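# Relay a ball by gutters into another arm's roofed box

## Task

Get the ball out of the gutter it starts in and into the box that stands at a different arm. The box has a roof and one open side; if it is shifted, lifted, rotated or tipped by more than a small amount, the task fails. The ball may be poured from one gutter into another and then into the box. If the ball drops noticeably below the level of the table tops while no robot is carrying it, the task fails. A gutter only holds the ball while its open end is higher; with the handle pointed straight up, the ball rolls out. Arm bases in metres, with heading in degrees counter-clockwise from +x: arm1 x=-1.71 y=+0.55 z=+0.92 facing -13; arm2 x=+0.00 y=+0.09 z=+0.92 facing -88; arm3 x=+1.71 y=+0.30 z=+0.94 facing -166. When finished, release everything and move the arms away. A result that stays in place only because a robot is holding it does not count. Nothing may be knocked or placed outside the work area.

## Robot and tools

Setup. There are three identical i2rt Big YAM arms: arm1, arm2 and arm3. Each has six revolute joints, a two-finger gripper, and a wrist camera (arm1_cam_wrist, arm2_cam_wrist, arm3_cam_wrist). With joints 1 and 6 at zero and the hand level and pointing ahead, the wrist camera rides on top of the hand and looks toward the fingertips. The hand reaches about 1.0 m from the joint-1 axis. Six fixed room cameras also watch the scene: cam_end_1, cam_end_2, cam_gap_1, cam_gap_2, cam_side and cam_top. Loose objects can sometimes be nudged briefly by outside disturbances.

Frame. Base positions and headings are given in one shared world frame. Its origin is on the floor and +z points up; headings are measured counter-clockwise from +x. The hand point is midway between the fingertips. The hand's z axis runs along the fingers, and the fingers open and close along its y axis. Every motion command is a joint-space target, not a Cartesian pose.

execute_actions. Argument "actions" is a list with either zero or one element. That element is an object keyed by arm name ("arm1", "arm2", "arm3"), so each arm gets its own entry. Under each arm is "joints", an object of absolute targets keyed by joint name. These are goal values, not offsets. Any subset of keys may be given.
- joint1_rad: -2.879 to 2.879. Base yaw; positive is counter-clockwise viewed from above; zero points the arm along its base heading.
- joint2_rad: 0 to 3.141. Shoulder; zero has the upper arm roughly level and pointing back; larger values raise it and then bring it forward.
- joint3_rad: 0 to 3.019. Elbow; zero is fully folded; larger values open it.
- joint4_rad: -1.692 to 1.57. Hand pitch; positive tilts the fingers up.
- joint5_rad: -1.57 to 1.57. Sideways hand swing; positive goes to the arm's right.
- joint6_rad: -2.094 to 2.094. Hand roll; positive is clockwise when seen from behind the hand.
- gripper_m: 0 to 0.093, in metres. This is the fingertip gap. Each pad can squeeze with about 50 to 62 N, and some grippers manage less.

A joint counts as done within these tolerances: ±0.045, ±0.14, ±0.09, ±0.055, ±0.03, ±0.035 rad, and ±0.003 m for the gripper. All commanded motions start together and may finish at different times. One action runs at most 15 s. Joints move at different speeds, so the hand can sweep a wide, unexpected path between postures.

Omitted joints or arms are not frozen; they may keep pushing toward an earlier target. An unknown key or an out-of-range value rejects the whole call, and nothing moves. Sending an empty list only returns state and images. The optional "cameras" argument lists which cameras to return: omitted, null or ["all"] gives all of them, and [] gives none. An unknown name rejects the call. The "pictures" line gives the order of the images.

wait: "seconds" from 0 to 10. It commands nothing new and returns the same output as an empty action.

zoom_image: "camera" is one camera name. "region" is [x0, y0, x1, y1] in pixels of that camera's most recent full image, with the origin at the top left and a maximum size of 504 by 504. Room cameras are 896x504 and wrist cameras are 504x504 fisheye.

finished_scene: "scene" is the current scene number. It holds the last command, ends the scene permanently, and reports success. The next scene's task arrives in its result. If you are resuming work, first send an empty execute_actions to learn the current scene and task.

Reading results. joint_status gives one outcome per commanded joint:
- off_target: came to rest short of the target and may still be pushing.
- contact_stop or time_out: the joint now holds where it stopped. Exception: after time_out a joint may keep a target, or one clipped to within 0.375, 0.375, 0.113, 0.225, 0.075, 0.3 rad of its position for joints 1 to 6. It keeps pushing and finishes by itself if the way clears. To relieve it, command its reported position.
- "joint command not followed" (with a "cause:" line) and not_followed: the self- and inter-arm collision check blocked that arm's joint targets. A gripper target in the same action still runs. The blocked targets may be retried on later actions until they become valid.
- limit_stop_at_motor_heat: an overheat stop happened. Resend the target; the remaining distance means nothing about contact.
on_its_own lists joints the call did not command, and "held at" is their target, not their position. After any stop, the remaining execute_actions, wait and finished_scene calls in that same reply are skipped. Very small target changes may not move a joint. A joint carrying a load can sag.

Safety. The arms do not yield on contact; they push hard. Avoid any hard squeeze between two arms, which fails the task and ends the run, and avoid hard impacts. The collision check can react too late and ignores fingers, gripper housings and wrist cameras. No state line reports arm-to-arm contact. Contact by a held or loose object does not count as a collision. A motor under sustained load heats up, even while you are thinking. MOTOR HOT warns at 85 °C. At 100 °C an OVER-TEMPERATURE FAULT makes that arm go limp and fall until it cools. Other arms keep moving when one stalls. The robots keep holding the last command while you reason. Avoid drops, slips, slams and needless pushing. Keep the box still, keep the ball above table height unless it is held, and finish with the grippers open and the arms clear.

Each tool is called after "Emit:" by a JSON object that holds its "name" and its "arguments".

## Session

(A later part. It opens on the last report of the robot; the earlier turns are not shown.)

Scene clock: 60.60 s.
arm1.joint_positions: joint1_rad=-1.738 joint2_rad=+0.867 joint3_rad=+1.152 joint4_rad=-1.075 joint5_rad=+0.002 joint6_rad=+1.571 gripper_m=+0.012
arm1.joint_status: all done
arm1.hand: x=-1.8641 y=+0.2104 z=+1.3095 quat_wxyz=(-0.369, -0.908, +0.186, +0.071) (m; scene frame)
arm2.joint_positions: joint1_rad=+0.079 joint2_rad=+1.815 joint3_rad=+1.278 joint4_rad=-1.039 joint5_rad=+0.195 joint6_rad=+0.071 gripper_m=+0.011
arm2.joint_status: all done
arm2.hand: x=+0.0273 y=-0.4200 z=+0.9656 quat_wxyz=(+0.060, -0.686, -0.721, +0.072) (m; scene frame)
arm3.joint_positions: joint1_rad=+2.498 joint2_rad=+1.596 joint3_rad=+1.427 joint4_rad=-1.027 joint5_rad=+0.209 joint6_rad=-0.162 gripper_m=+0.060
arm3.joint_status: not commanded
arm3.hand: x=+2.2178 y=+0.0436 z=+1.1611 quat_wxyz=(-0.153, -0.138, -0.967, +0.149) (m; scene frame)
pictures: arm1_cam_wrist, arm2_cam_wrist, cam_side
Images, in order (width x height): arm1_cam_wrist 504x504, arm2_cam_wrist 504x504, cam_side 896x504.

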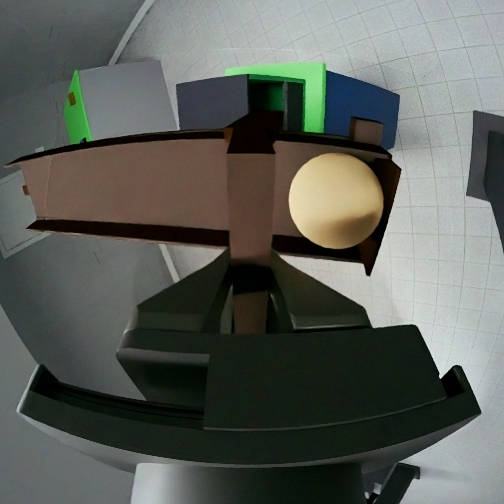

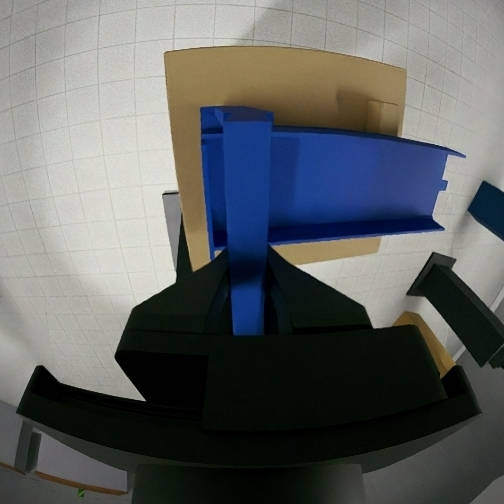

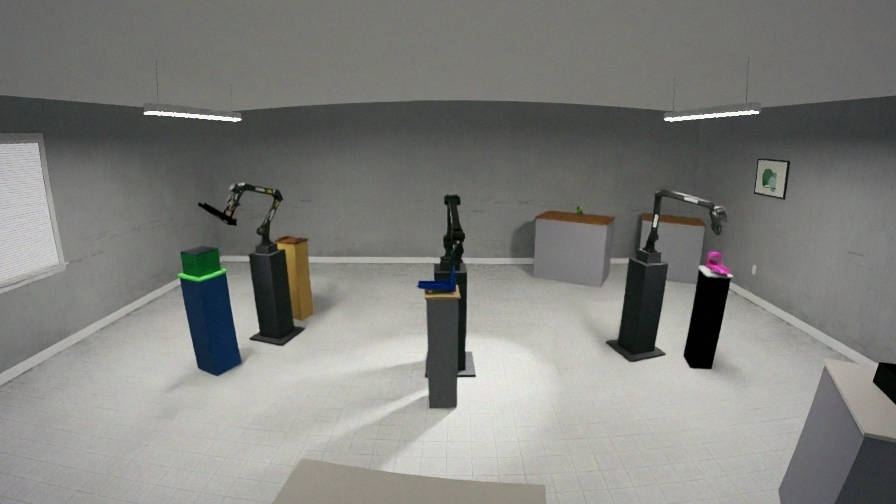

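Emit:
{"name": "execute_actions", "arguments": {"actions": [{"arm2":{"joints":{"gripper_m":0.06}},"arm1":{"joints":{"joint3_rad":0.715,"joint4_rad":-1.16}}}], "cameras": ["cam_side","arm1_cam_wrist","arm2_cam_wrist","cam_end_1","cam_end_2"]}}

Scene clock: 61.83 s.
arm1.joint_positions: joint1_rad=-1.738 joint2_rad=+0.869 joint3_rad=+0.711 joint4_rad=-1.161 joint5_rad=+0.002 joint6_rad=+1.571 gripper_m=+0.012
arm1.joint_status: all done
arm1.hand: x=-1.8219 y=+0.3044 z=+1.0799 quat_wxyz=(-0.119, -0.973, +0.198, +0.020) (m; scene frame)
arm2.joint_positions: joint1_rad=+0.079 joint2_rad=+1.815 joint3_rad=+1.278 joint4_rad=-1.039 joint5_rad=+0.196 joint6_rad=+0.071 gripper_m=+0.060
arm2.joint_status: all done
arm2.hand: x=+0.0271 y=-0.4201 z=+0.9656 quat_wxyz=(+0.061, -0.686, -0.721, +0.073) (m; scene frame)
arm3.joint_positions: joint1_rad=+2.498 joint2_rad=+1.596 joint3_rad=+1.427 joint4_rad=-1.027 joint5_rad=+0.209 joint6_rad=-0.162 gripper_m=+0.060
arm3.joint_status: not commanded
arm3.hand: x=+2.2178 y=+0.0436 z=+1.1611 quat_wxyz=(-0.153, -0.138, -0.967, +0.149) (m; scene frame)
pictures: arm1_cam_wrist, arm2_cam_wrist, cam_end_1, cam_end_2, cam_side
Images, in order (width x height): arm1_cam_wrist 504x504, arm2_cam_wrist 504x504, cam_end_1 896x504, cam_end_2 896x504, cam_side 896x504.

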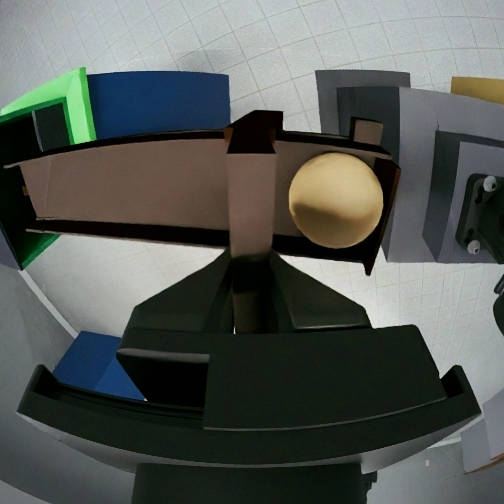

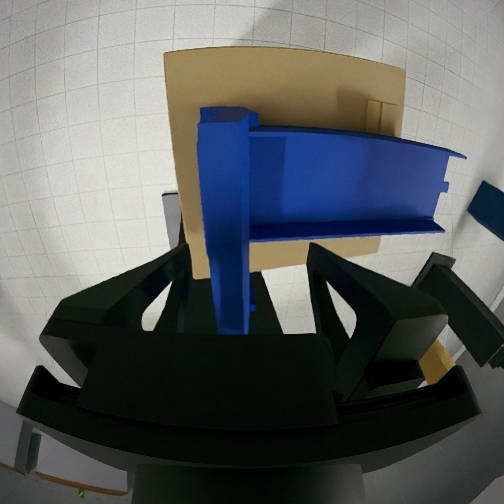

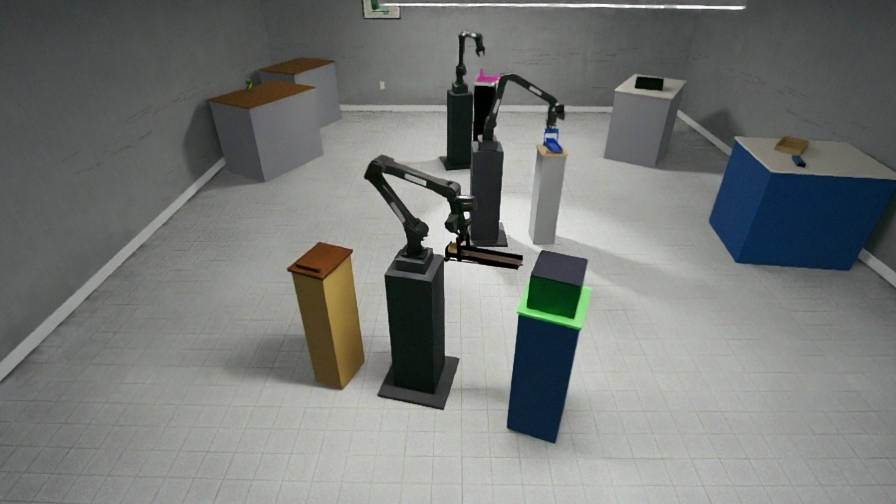

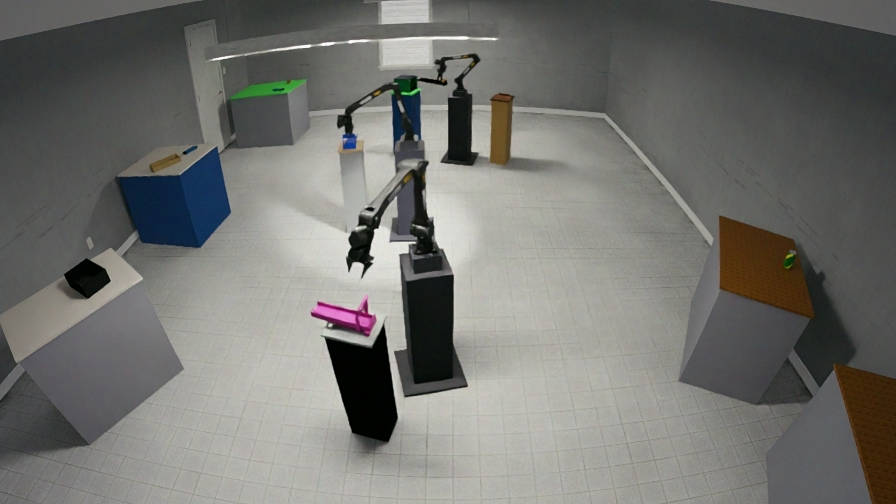

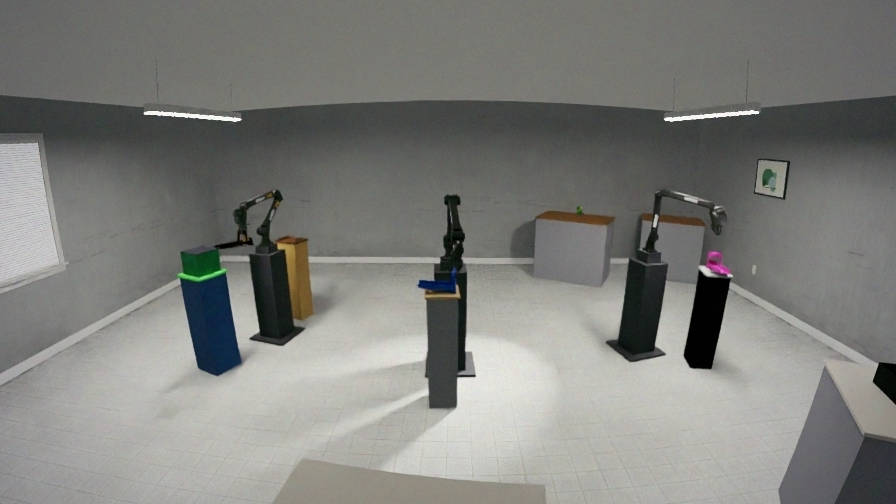

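Emit:
{"name": "execute_actions", "arguments": {"actions": [{"arm2":{"joints":{"joint2_rad":1.5}},"arm1":{"joints":{"joint2_rad":0.99,"joint3_rad":0.8,"joint4_rad":-1.085}}}], "cameras": ["cam_side","arm1_cam_wrist","arm2_cam_wrist","cam_end_1","cam_end_2"]}}

Scene clock: 63.47 s.
arm1.joint_positions: joint1_rad=-1.738 joint2_rad=+1.002 joint3_rad=+0.722 joint4_rad=-1.103 joint5_rad=+0.002 joint6_rad=+1.571 gripper_m=+0.012
arm1.joint_status: all done
arm1.hand: x=-1.8296 y=+0.2857 z=+1.0533 quat_wxyz=(-0.088, -0.976, +0.199, +0.014) (m; scene frame)
arm2.joint_positions: joint1_rad=+0.079 joint2_rad=+1.481 joint3_rad=+1.278 joint4_rad=-1.039 joint5_rad=+0.197 joint6_rad=+0.071 gripper_m=+0.060
arm2.joint_status: all done
arm2.hand: x=+0.0261 y=-0.4213 z=+1.1291 quat_wxyz=(-0.067, -0.689, -0.700, +0.177) (m; scene frame)
arm3.joint_positions: joint1_rad=+2.498 joint2_rad=+1.596 joint3_rad=+1.427 joint4_rad=-1.027 joint5_rad=+0.209 joint6_rad=-0.162 gripper_m=+0.060
arm3.joint_status: not commanded
arm3.hand: x=+2.2178 y=+0.0436 z=+1.1611 quat_wxyz=(-0.153, -0.138, -0.967, +0.149) (m; scene frame)
pictures: arm1_cam_wrist, arm2_cam_wrist, cam_end_1, cam_end_2, cam_side
Images, in order (width x height): arm1_cam_wrist 504x504, arm2_cam_wrist 504x504, cam_end_1 896x504, cam_end_2 896x504, cam_side 896x504.

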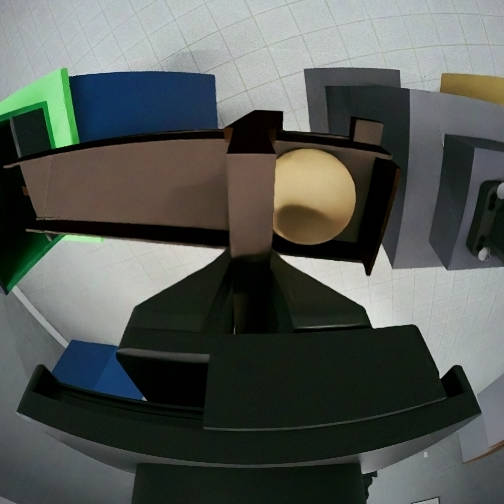

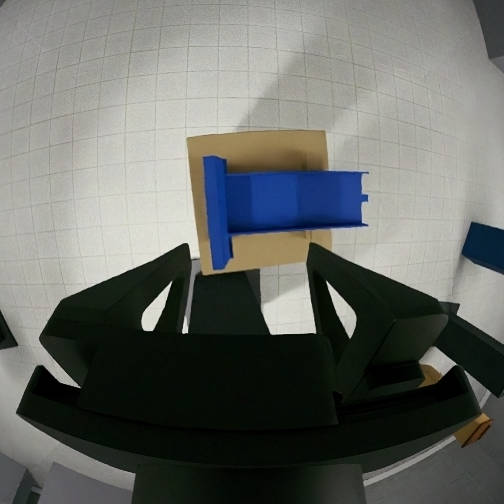

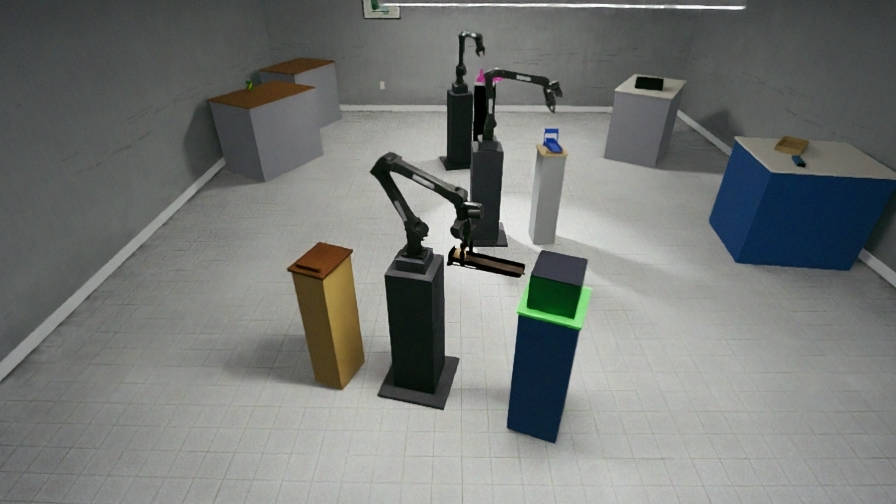

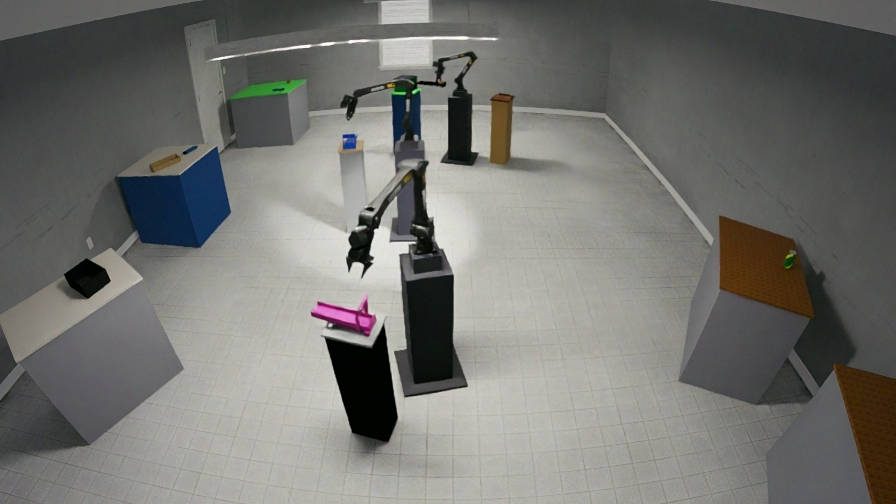

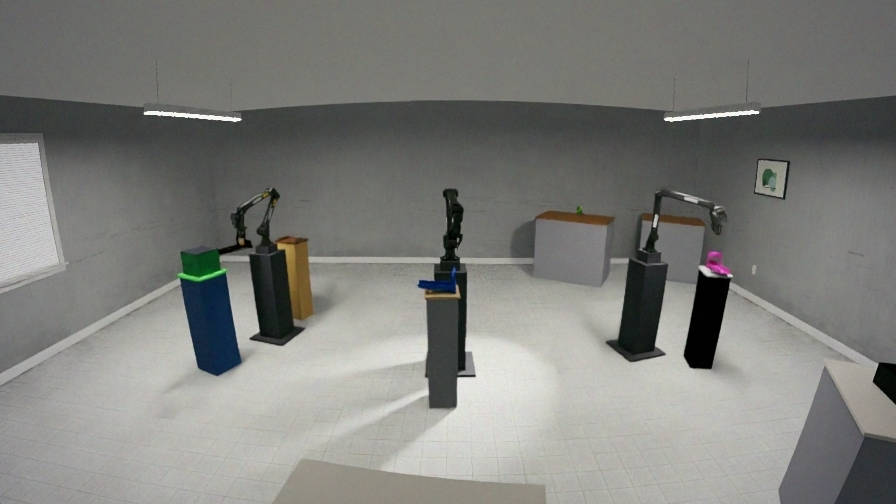

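Ball moved off the end; tilt back up now.

Emit:
{"name": "execute_actions", "arguments": {"actions": [{"arm1":{"joints":{"joint4_rad":-1.03}},"arm2":{"joints":{"joint1_rad":-1.55,"joint4_rad":0.3,"joint5_rad":0,"joint6_rad":0,"joint3_rad":1.6}}}], "cameras": ["arm1_cam_wrist","cam_end_1","cam_end_2"]}}

Scene clock: 65.40 s.
arm1.joint_positions: joint1_rad=-1.738 joint2_rad=+1.002 joint3_rad=+0.722 joint4_rad=-1.050 joint5_rad=+0.002 joint6_rad=+1.571 gripper_m=+0.012
arm1.joint_status: all done
arm1.hand: x=-1.8346 y=+0.2740 z=+1.0559 quat_wxyz=(-0.113, -0.973, +0.198, +0.019) (m; scene frame)
arm2.joint_positions: joint1_rad=-1.555 joint2_rad=+1.505 joint3_rad=+1.560 joint4_rad=+0.284 joint5_rad=+0.001 joint6_rad=+0.009 gripper_m=+0.060
arm2.joint_status: all done
arm2.hand: x=-0.6811 y=+0.0501 z=+1.5313 quat_wxyz=(-0.028, -0.580, -0.012, +0.814) (m; scene frame)
arm3.joint_positions: joint1_rad=+2.498 joint2_rad=+1.596 joint3_rad=+1.427 joint4_rad=-1.027 joint5_rad=+0.209 joint6_rad=-0.162 gripper_m=+0.060
arm3.joint_status: not commanded
arm3.hand: x=+2.2178 y=+0.0436 z=+1.1611 quat_wxyz=(-0.153, -0.138, -0.967, +0.149) (m; scene frame)
pictures: arm1_cam_wrist, cam_end_1, cam_end_2
Images, in order (width x height): arm1_cam_wrist 504x504, cam_end_1 896x504, cam_end_2 896x504.

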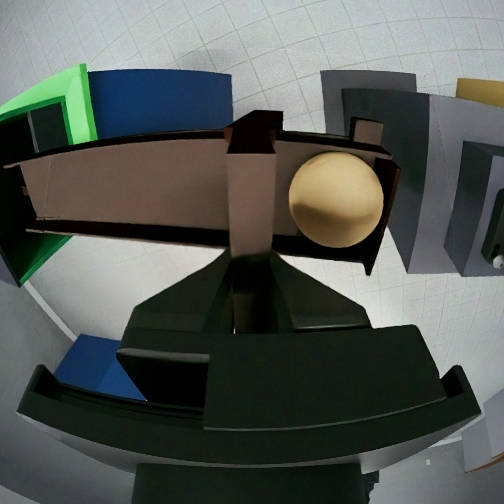

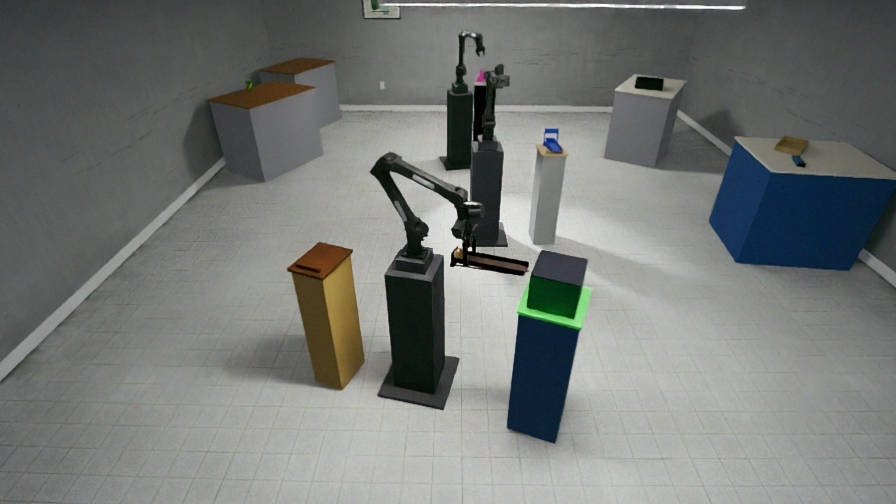

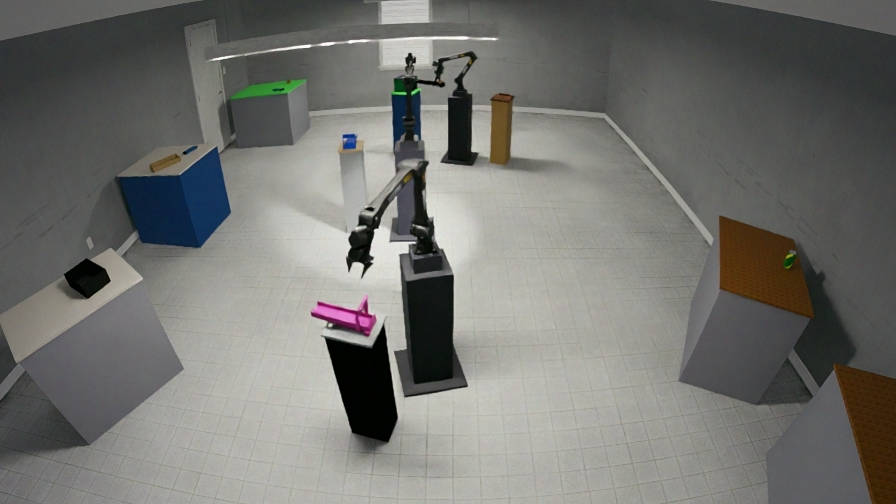

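Emit:
{"name": "execute_actions", "arguments": {"actions": [{"arm2":{"joints":{"joint2_rad":2.5,"joint4_rad":1.16}}}], "cameras": ["arm1_cam_wrist","arm2_cam_wrist","cam_end_1","cam_end_2"]}}

Scene clock: 67.10 s.
arm1.joint_positions: joint1_rad=-1.738 joint2_rad=+1.002 joint3_rad=+0.722 joint4_rad=-1.050 joint5_rad=+0.002 joint6_rad=+1.571 gripper_m=+0.012
arm1.joint_status: not commanded
arm1.hand: x=-1.8346 y=+0.2740 z=+1.0559 quat_wxyz=(-0.113, -0.973, +0.198, +0.019) (m; scene frame)
arm2.joint_positions: joint1_rad=-1.555 joint2_rad=+2.516 joint3_rad=+1.582 joint4_rad=+1.144 joint5_rad=+0.001 joint6_rad=+0.009 gripper_m=+0.060
arm2.joint_status: all done
arm2.hand: x=-0.8352 y=+0.0392 z=+0.9561 quat_wxyz=(-0.026, -0.631, -0.014, +0.775) (m; scene frame)
arm3.joint_positions: joint1_rad=+2.498 joint2_rad=+1.596 joint3_rad=+1.427 joint4_rad=-1.027 joint5_rad=+0.209 joint6_rad=-0.162 gripper_m=+0.060
arm3.joint_status: not commanded
arm3.hand: x=+2.2178 y=+0.0436 z=+1.1611 quat_wxyz=(-0.153, -0.138, -0.967, +0.149) (m; scene frame)
pictures: arm1_cam_wrist, arm2_cam_wrist, cam_end_1, cam_end_2
Images, in order (width x height): arm1_cam_wrist 504x504, arm2_cam_wrist 504x504, cam_end_1 896x504, cam_end_2 896x504.

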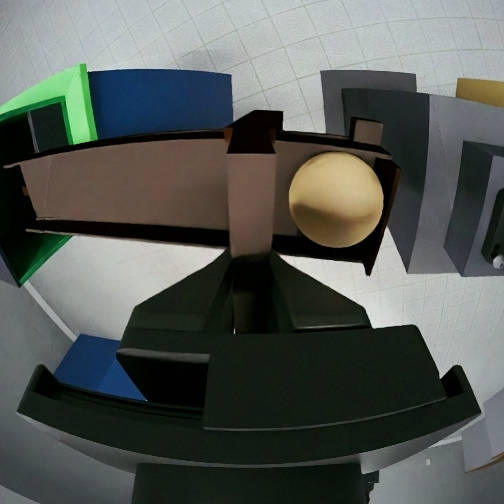

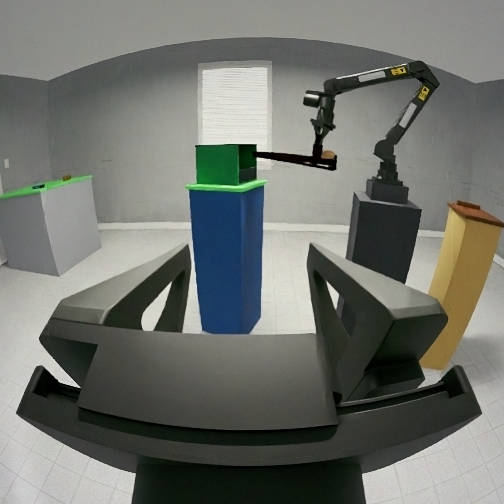

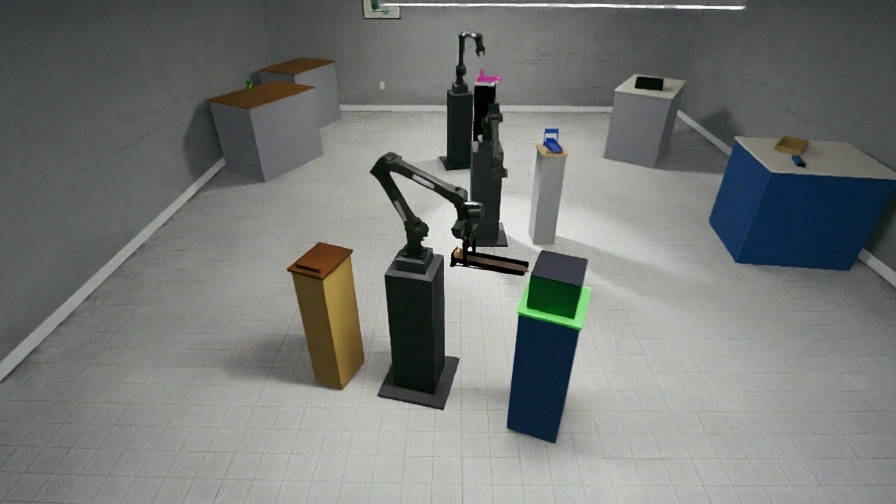

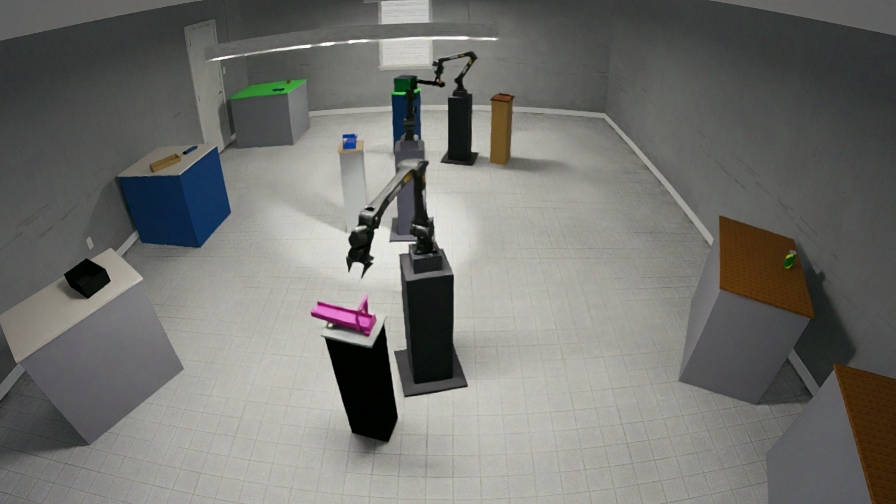

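Emit:
{"name": "zoom_image", "arguments": {"camera": "arm2_cam_wrist", "region": [185, 125, 345, 200]}}

Emit:
{"name": "zoom_image", "arguments": {"camera": "arm2_cam_wrist", "region": [225, 135, 285, 195]}}

Region (185, 125, 345, 200) of arm2_cam_wrist's 504x504 image, scaled by 3.150, with more detail than that image has; it fills the top 236 rows of this view, and the rest is white.

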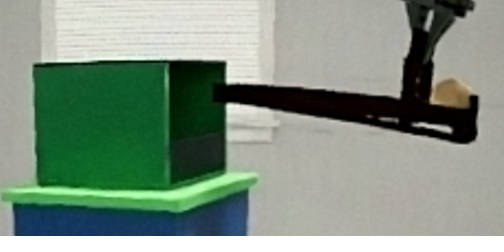

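Region (225, 135, 285, 195) of arm2_cam_wrist's 504x504 image, scaled by 8.400, with more detail than that image has.

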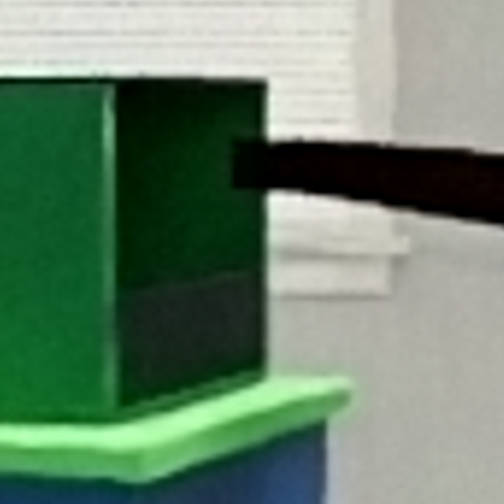

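Emit:
{"name": "zoom_image", "arguments": {"camera": "cam_end_1", "region": [440, 225, 600, 335]}}

Emit:
{"name": "zoom_image", "arguments": {"camera": "arm1_cam_wrist", "region": [0, 60, 130, 300]}}

Region (440, 225, 600, 335) of cam_end_1's 896x504 image, scaled by 3.150, with more detail than that image has; it fills the top 346 rows of this view, and the rest is white.

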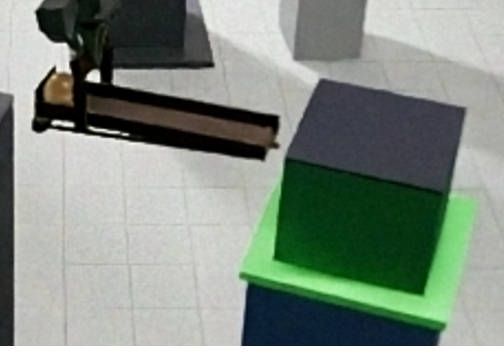

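Region (0, 60, 130, 300) of arm1_cam_wrist's 504x504 image, scaled by 2.100, with more detail than that image has; it fills the left 273 columns of this view, and the rest is white.

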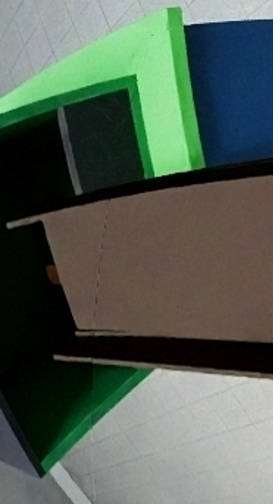

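Emit:
{"name": "execute_actions", "arguments": {"actions": [{"arm1":{"joints":{"joint2_rad":1.095,"joint3_rad":0.865,"joint4_rad":-1.005}}}], "cameras": ["arm1_cam_wrist","arm2_cam_wrist"]}}

Emit:
{"name": "zoom_image", "arguments": {"camera": "arm2_cam_wrist", "region": [225, 135, 285, 195]}}

Scene clock: 68.77 s.
arm1.joint_positions: joint1_rad=-1.738 joint2_rad=+1.100 joint3_rad=+0.800 joint4_rad=-1.018 joint5_rad=+0.002 joint6_rad=+1.571 gripper_m=+0.012
arm1.joint_status: all done
arm1.hand: x=-1.8488 y=+0.2407 z=+1.0616 quat_wxyz=(-0.119, -0.973, +0.198, +0.020) (m; scene frame)
arm2.joint_positions: joint1_rad=-1.555 joint2_rad=+2.516 joint3_rad=+1.582 joint4_rad=+1.144 joint5_rad=+0.001 joint6_rad=+0.009 gripper_m=+0.060
arm2.joint_status: not commanded
arm2.hand: x=-0.8352 y=+0.0392 z=+0.9561 quat_wxyz=(-0.026, -0.631, -0.014, +0.775) (m; scene frame)
arm3.joint_positions: joint1_rad=+2.498 joint2_rad=+1.596 joint3_rad=+1.427 joint4_rad=-1.027 joint5_rad=+0.209 joint6_rad=-0.162 gripper_m=+0.060
arm3.joint_status: not commanded
arm3.hand: x=+2.2178 y=+0.0436 z=+1.1611 quat_wxyz=(-0.153, -0.138, -0.967, +0.149) (m; scene frame)
pictures: arm1_cam_wrist, arm2_cam_wrist
Images, in order (width x height): arm1_cam_wrist 504x504, arm2_cam_wrist 504x504.

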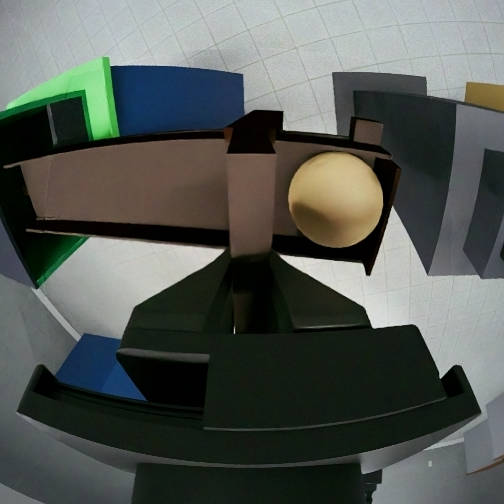

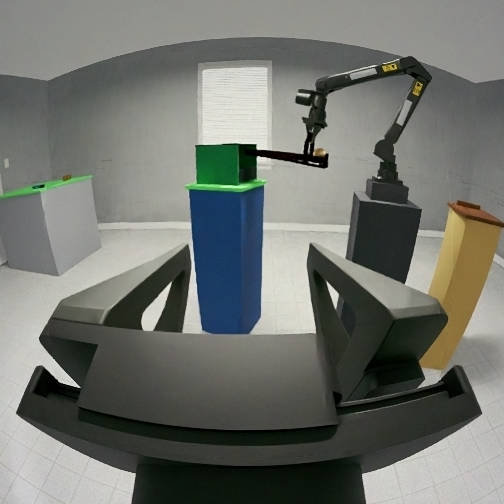

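Region (225, 135, 285, 195) of arm2_cam_wrist's 504x504 image, scaled by 8.400, with more detail than that image has.

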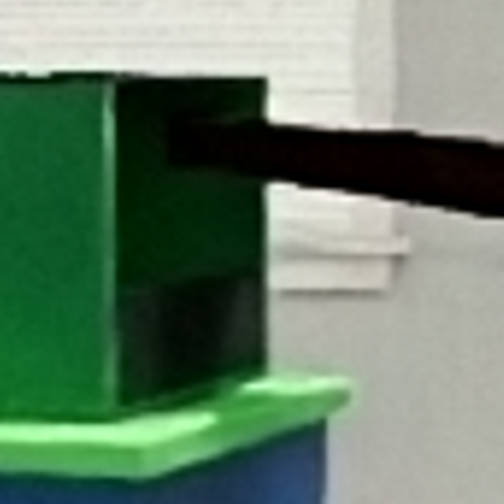

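Emit:
{"name": "execute_actions", "arguments": {"actions": [{"arm1":{"joints":{"joint2_rad":1.22,"joint3_rad":0.95}}}], "cameras": ["arm1_cam_wrist","arm2_cam_wrist"]}}

Emit:
{"name": "zoom_image", "arguments": {"camera": "arm2_cam_wrist", "region": [225, 135, 285, 195]}}

Scene clock: 69.87 s.
arm1.joint_positions: joint1_rad=-1.738 joint2_rad=+1.227 joint3_rad=+0.885 joint4_rad=-1.016 joint5_rad=+0.002 joint6_rad=+1.571 gripper_m=+0.012
arm1.joint_status: all done
arm1.hand: x=-1.8615 y=+0.2104 z=+1.0548 quat_wxyz=(-0.100, -0.975, +0.199, +0.016) (m; scene frame)
arm2.joint_positions: joint1_rad=-1.555 joint2_rad=+2.516 joint3_rad=+1.582 joint4_rad=+1.144 joint5_rad=+0.001 joint6_rad=+0.009 gripper_m=+0.060
arm2.joint_status: not commanded
arm2.hand: x=-0.8352 y=+0.0392 z=+0.9561 quat_wxyz=(-0.026, -0.631, -0.014, +0.775) (m; scene frame)
arm3.joint_positions: joint1_rad=+2.498 joint2_rad=+1.596 joint3_rad=+1.427 joint4_rad=-1.027 joint5_rad=+0.209 joint6_rad=-0.162 gripper_m=+0.060
arm3.joint_status: not commanded
arm3.hand: x=+2.2178 y=+0.0436 z=+1.1611 quat_wxyz=(-0.153, -0.138, -0.967, +0.149) (m; scene frame)
pictures: arm1_cam_wrist, arm2_cam_wrist
Images, in order (width x height): arm1_cam_wrist 504x504, arm2_cam_wrist 504x504.

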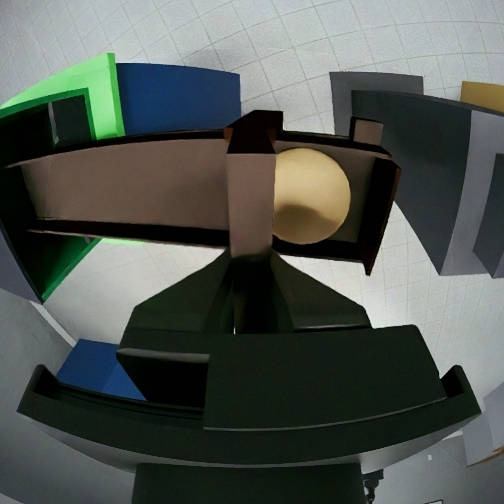

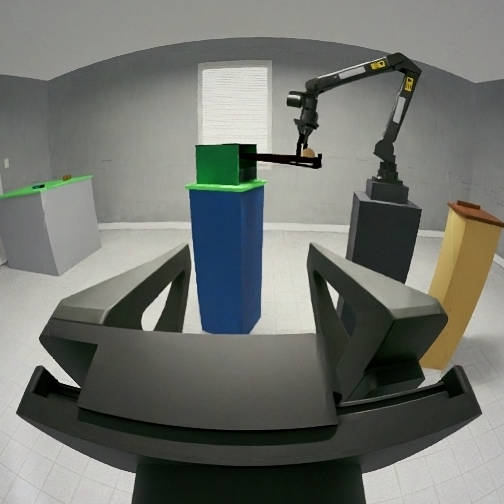

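Region (225, 135, 285, 195) of arm2_cam_wrist's 504x504 image, scaled by 8.400, with more detail than that image has.

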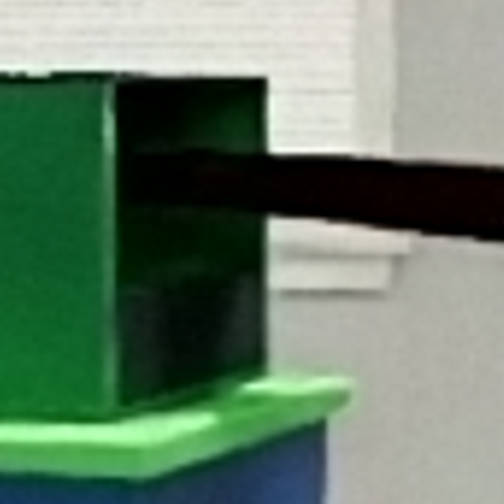

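Emit:
{"name": "execute_actions", "arguments": {"actions": [{"arm1":{"joints":{"joint2_rad":1.335,"joint3_rad":1.065}}}], "cameras": ["arm1_cam_wrist","arm2_cam_wrist"]}}

Emit:
{"name": "zoom_image", "arguments": {"camera": "arm2_cam_wrist", "region": [225, 135, 285, 195]}}

Scene clock: 70.83 s.
arm1.joint_positions: joint1_rad=-1.738 joint2_rad=+1.342 joint3_rad=+0.999 joint4_rad=-1.015 joint5_rad=+0.002 joint6_rad=+1.571 gripper_m=+0.012
arm1.joint_status: all done
arm1.hand: x=-1.8787 y=+0.1700 z=+1.0590 quat_wxyz=(-0.100, -0.975, +0.199, +0.016) (m; scene frame)
arm2.joint_positions: joint1_rad=-1.555 joint2_rad=+2.516 joint3_rad=+1.582 joint4_rad=+1.144 joint5_rad=+0.001 joint6_rad=+0.009 gripper_m=+0.060
arm2.joint_status: not commanded
arm2.hand: x=-0.8352 y=+0.0392 z=+0.9561 quat_wxyz=(-0.026, -0.631, -0.014, +0.775) (m; scene frame)
arm3.joint_positions: joint1_rad=+2.498 joint2_rad=+1.596 joint3_rad=+1.427 joint4_rad=-1.027 joint5_rad=+0.209 joint6_rad=-0.162 gripper_m=+0.060
arm3.joint_status: not commanded
arm3.hand: x=+2.2178 y=+0.0436 z=+1.1611 quat_wxyz=(-0.153, -0.138, -0.967, +0.149) (m; scene frame)
pictures: arm1_cam_wrist, arm2_cam_wrist
Images, in order (width x height): arm1_cam_wrist 504x504, arm2_cam_wrist 504x504.

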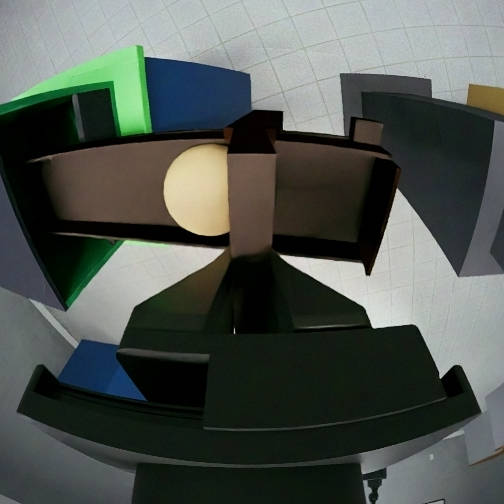

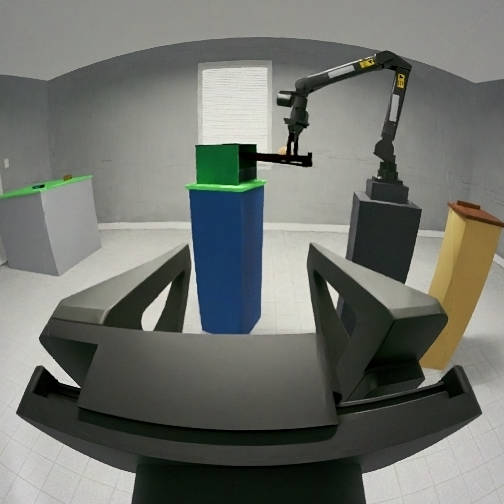

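Region (225, 135, 285, 195) of arm2_cam_wrist's 504x504 image, scaled by 8.400, with more detail than that image has.

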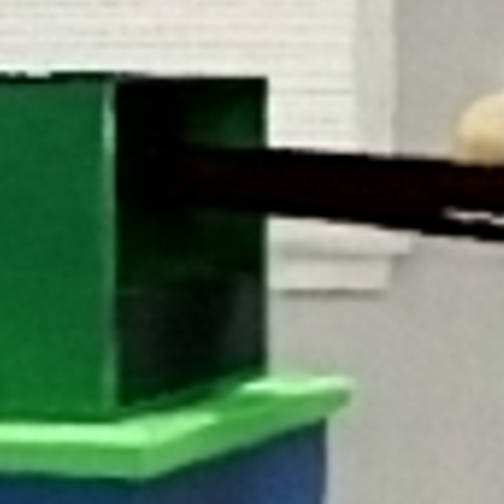

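Emit:
{"name": "execute_actions", "arguments": {"actions": [{"arm1":{"joints":{"joint4_rad":-1.105}}}], "cameras": ["arm1_cam_wrist","arm2_cam_wrist"]}}

Emit:
{"name": "zoom_image", "arguments": {"camera": "arm2_cam_wrist", "region": [225, 135, 285, 195]}}

Scene clock: 71.63 s.
arm1.joint_positions: joint1_rad=-1.738 joint2_rad=+1.342 joint3_rad=+0.999 joint4_rad=-1.097 joint5_rad=+0.002 joint6_rad=+1.571 gripper_m=+0.012
arm1.joint_status: all done
arm1.hand: x=-1.8709 y=+0.1883 z=+1.0558 quat_wxyz=(-0.060, -0.978, +0.199, +0.008) (m; scene frame)
arm2.joint_positions: joint1_rad=-1.555 joint2_rad=+2.516 joint3_rad=+1.582 joint4_rad=+1.144 joint5_rad=+0.001 joint6_rad=+0.009 gripper_m=+0.060
arm2.joint_status: not commanded
arm2.hand: x=-0.8352 y=+0.0392 z=+0.9561 quat_wxyz=(-0.026, -0.631, -0.014, +0.775) (m; scene frame)
arm3.joint_positions: joint1_rad=+2.498 joint2_rad=+1.596 joint3_rad=+1.427 joint4_rad=-1.027 joint5_rad=+0.209 joint6_rad=-0.162 gripper_m=+0.060
arm3.joint_status: not commanded
arm3.hand: x=+2.2178 y=+0.0436 z=+1.1611 quat_wxyz=(-0.153, -0.138, -0.967, +0.149) (m; scene frame)
pictures: arm1_cam_wrist, arm2_cam_wrist
Images, in order (width x height): arm1_cam_wrist 504x504, arm2_cam_wrist 504x504.

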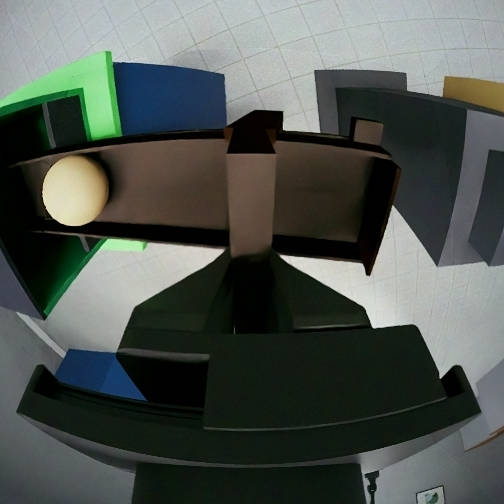

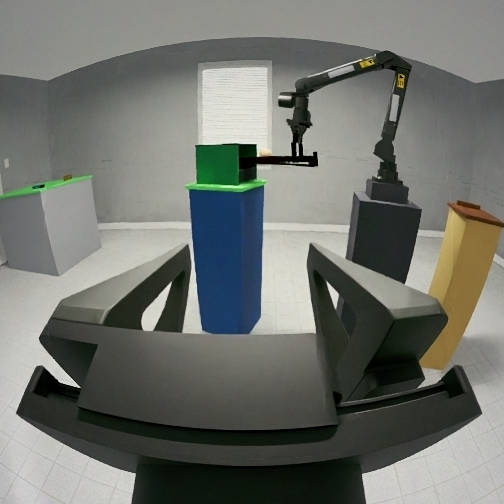

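Region (225, 135, 285, 195) of arm2_cam_wrist's 504x504 image, scaled by 8.400, with more detail than that image has.

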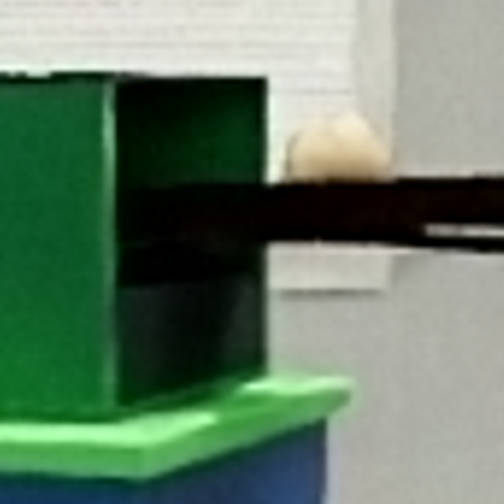

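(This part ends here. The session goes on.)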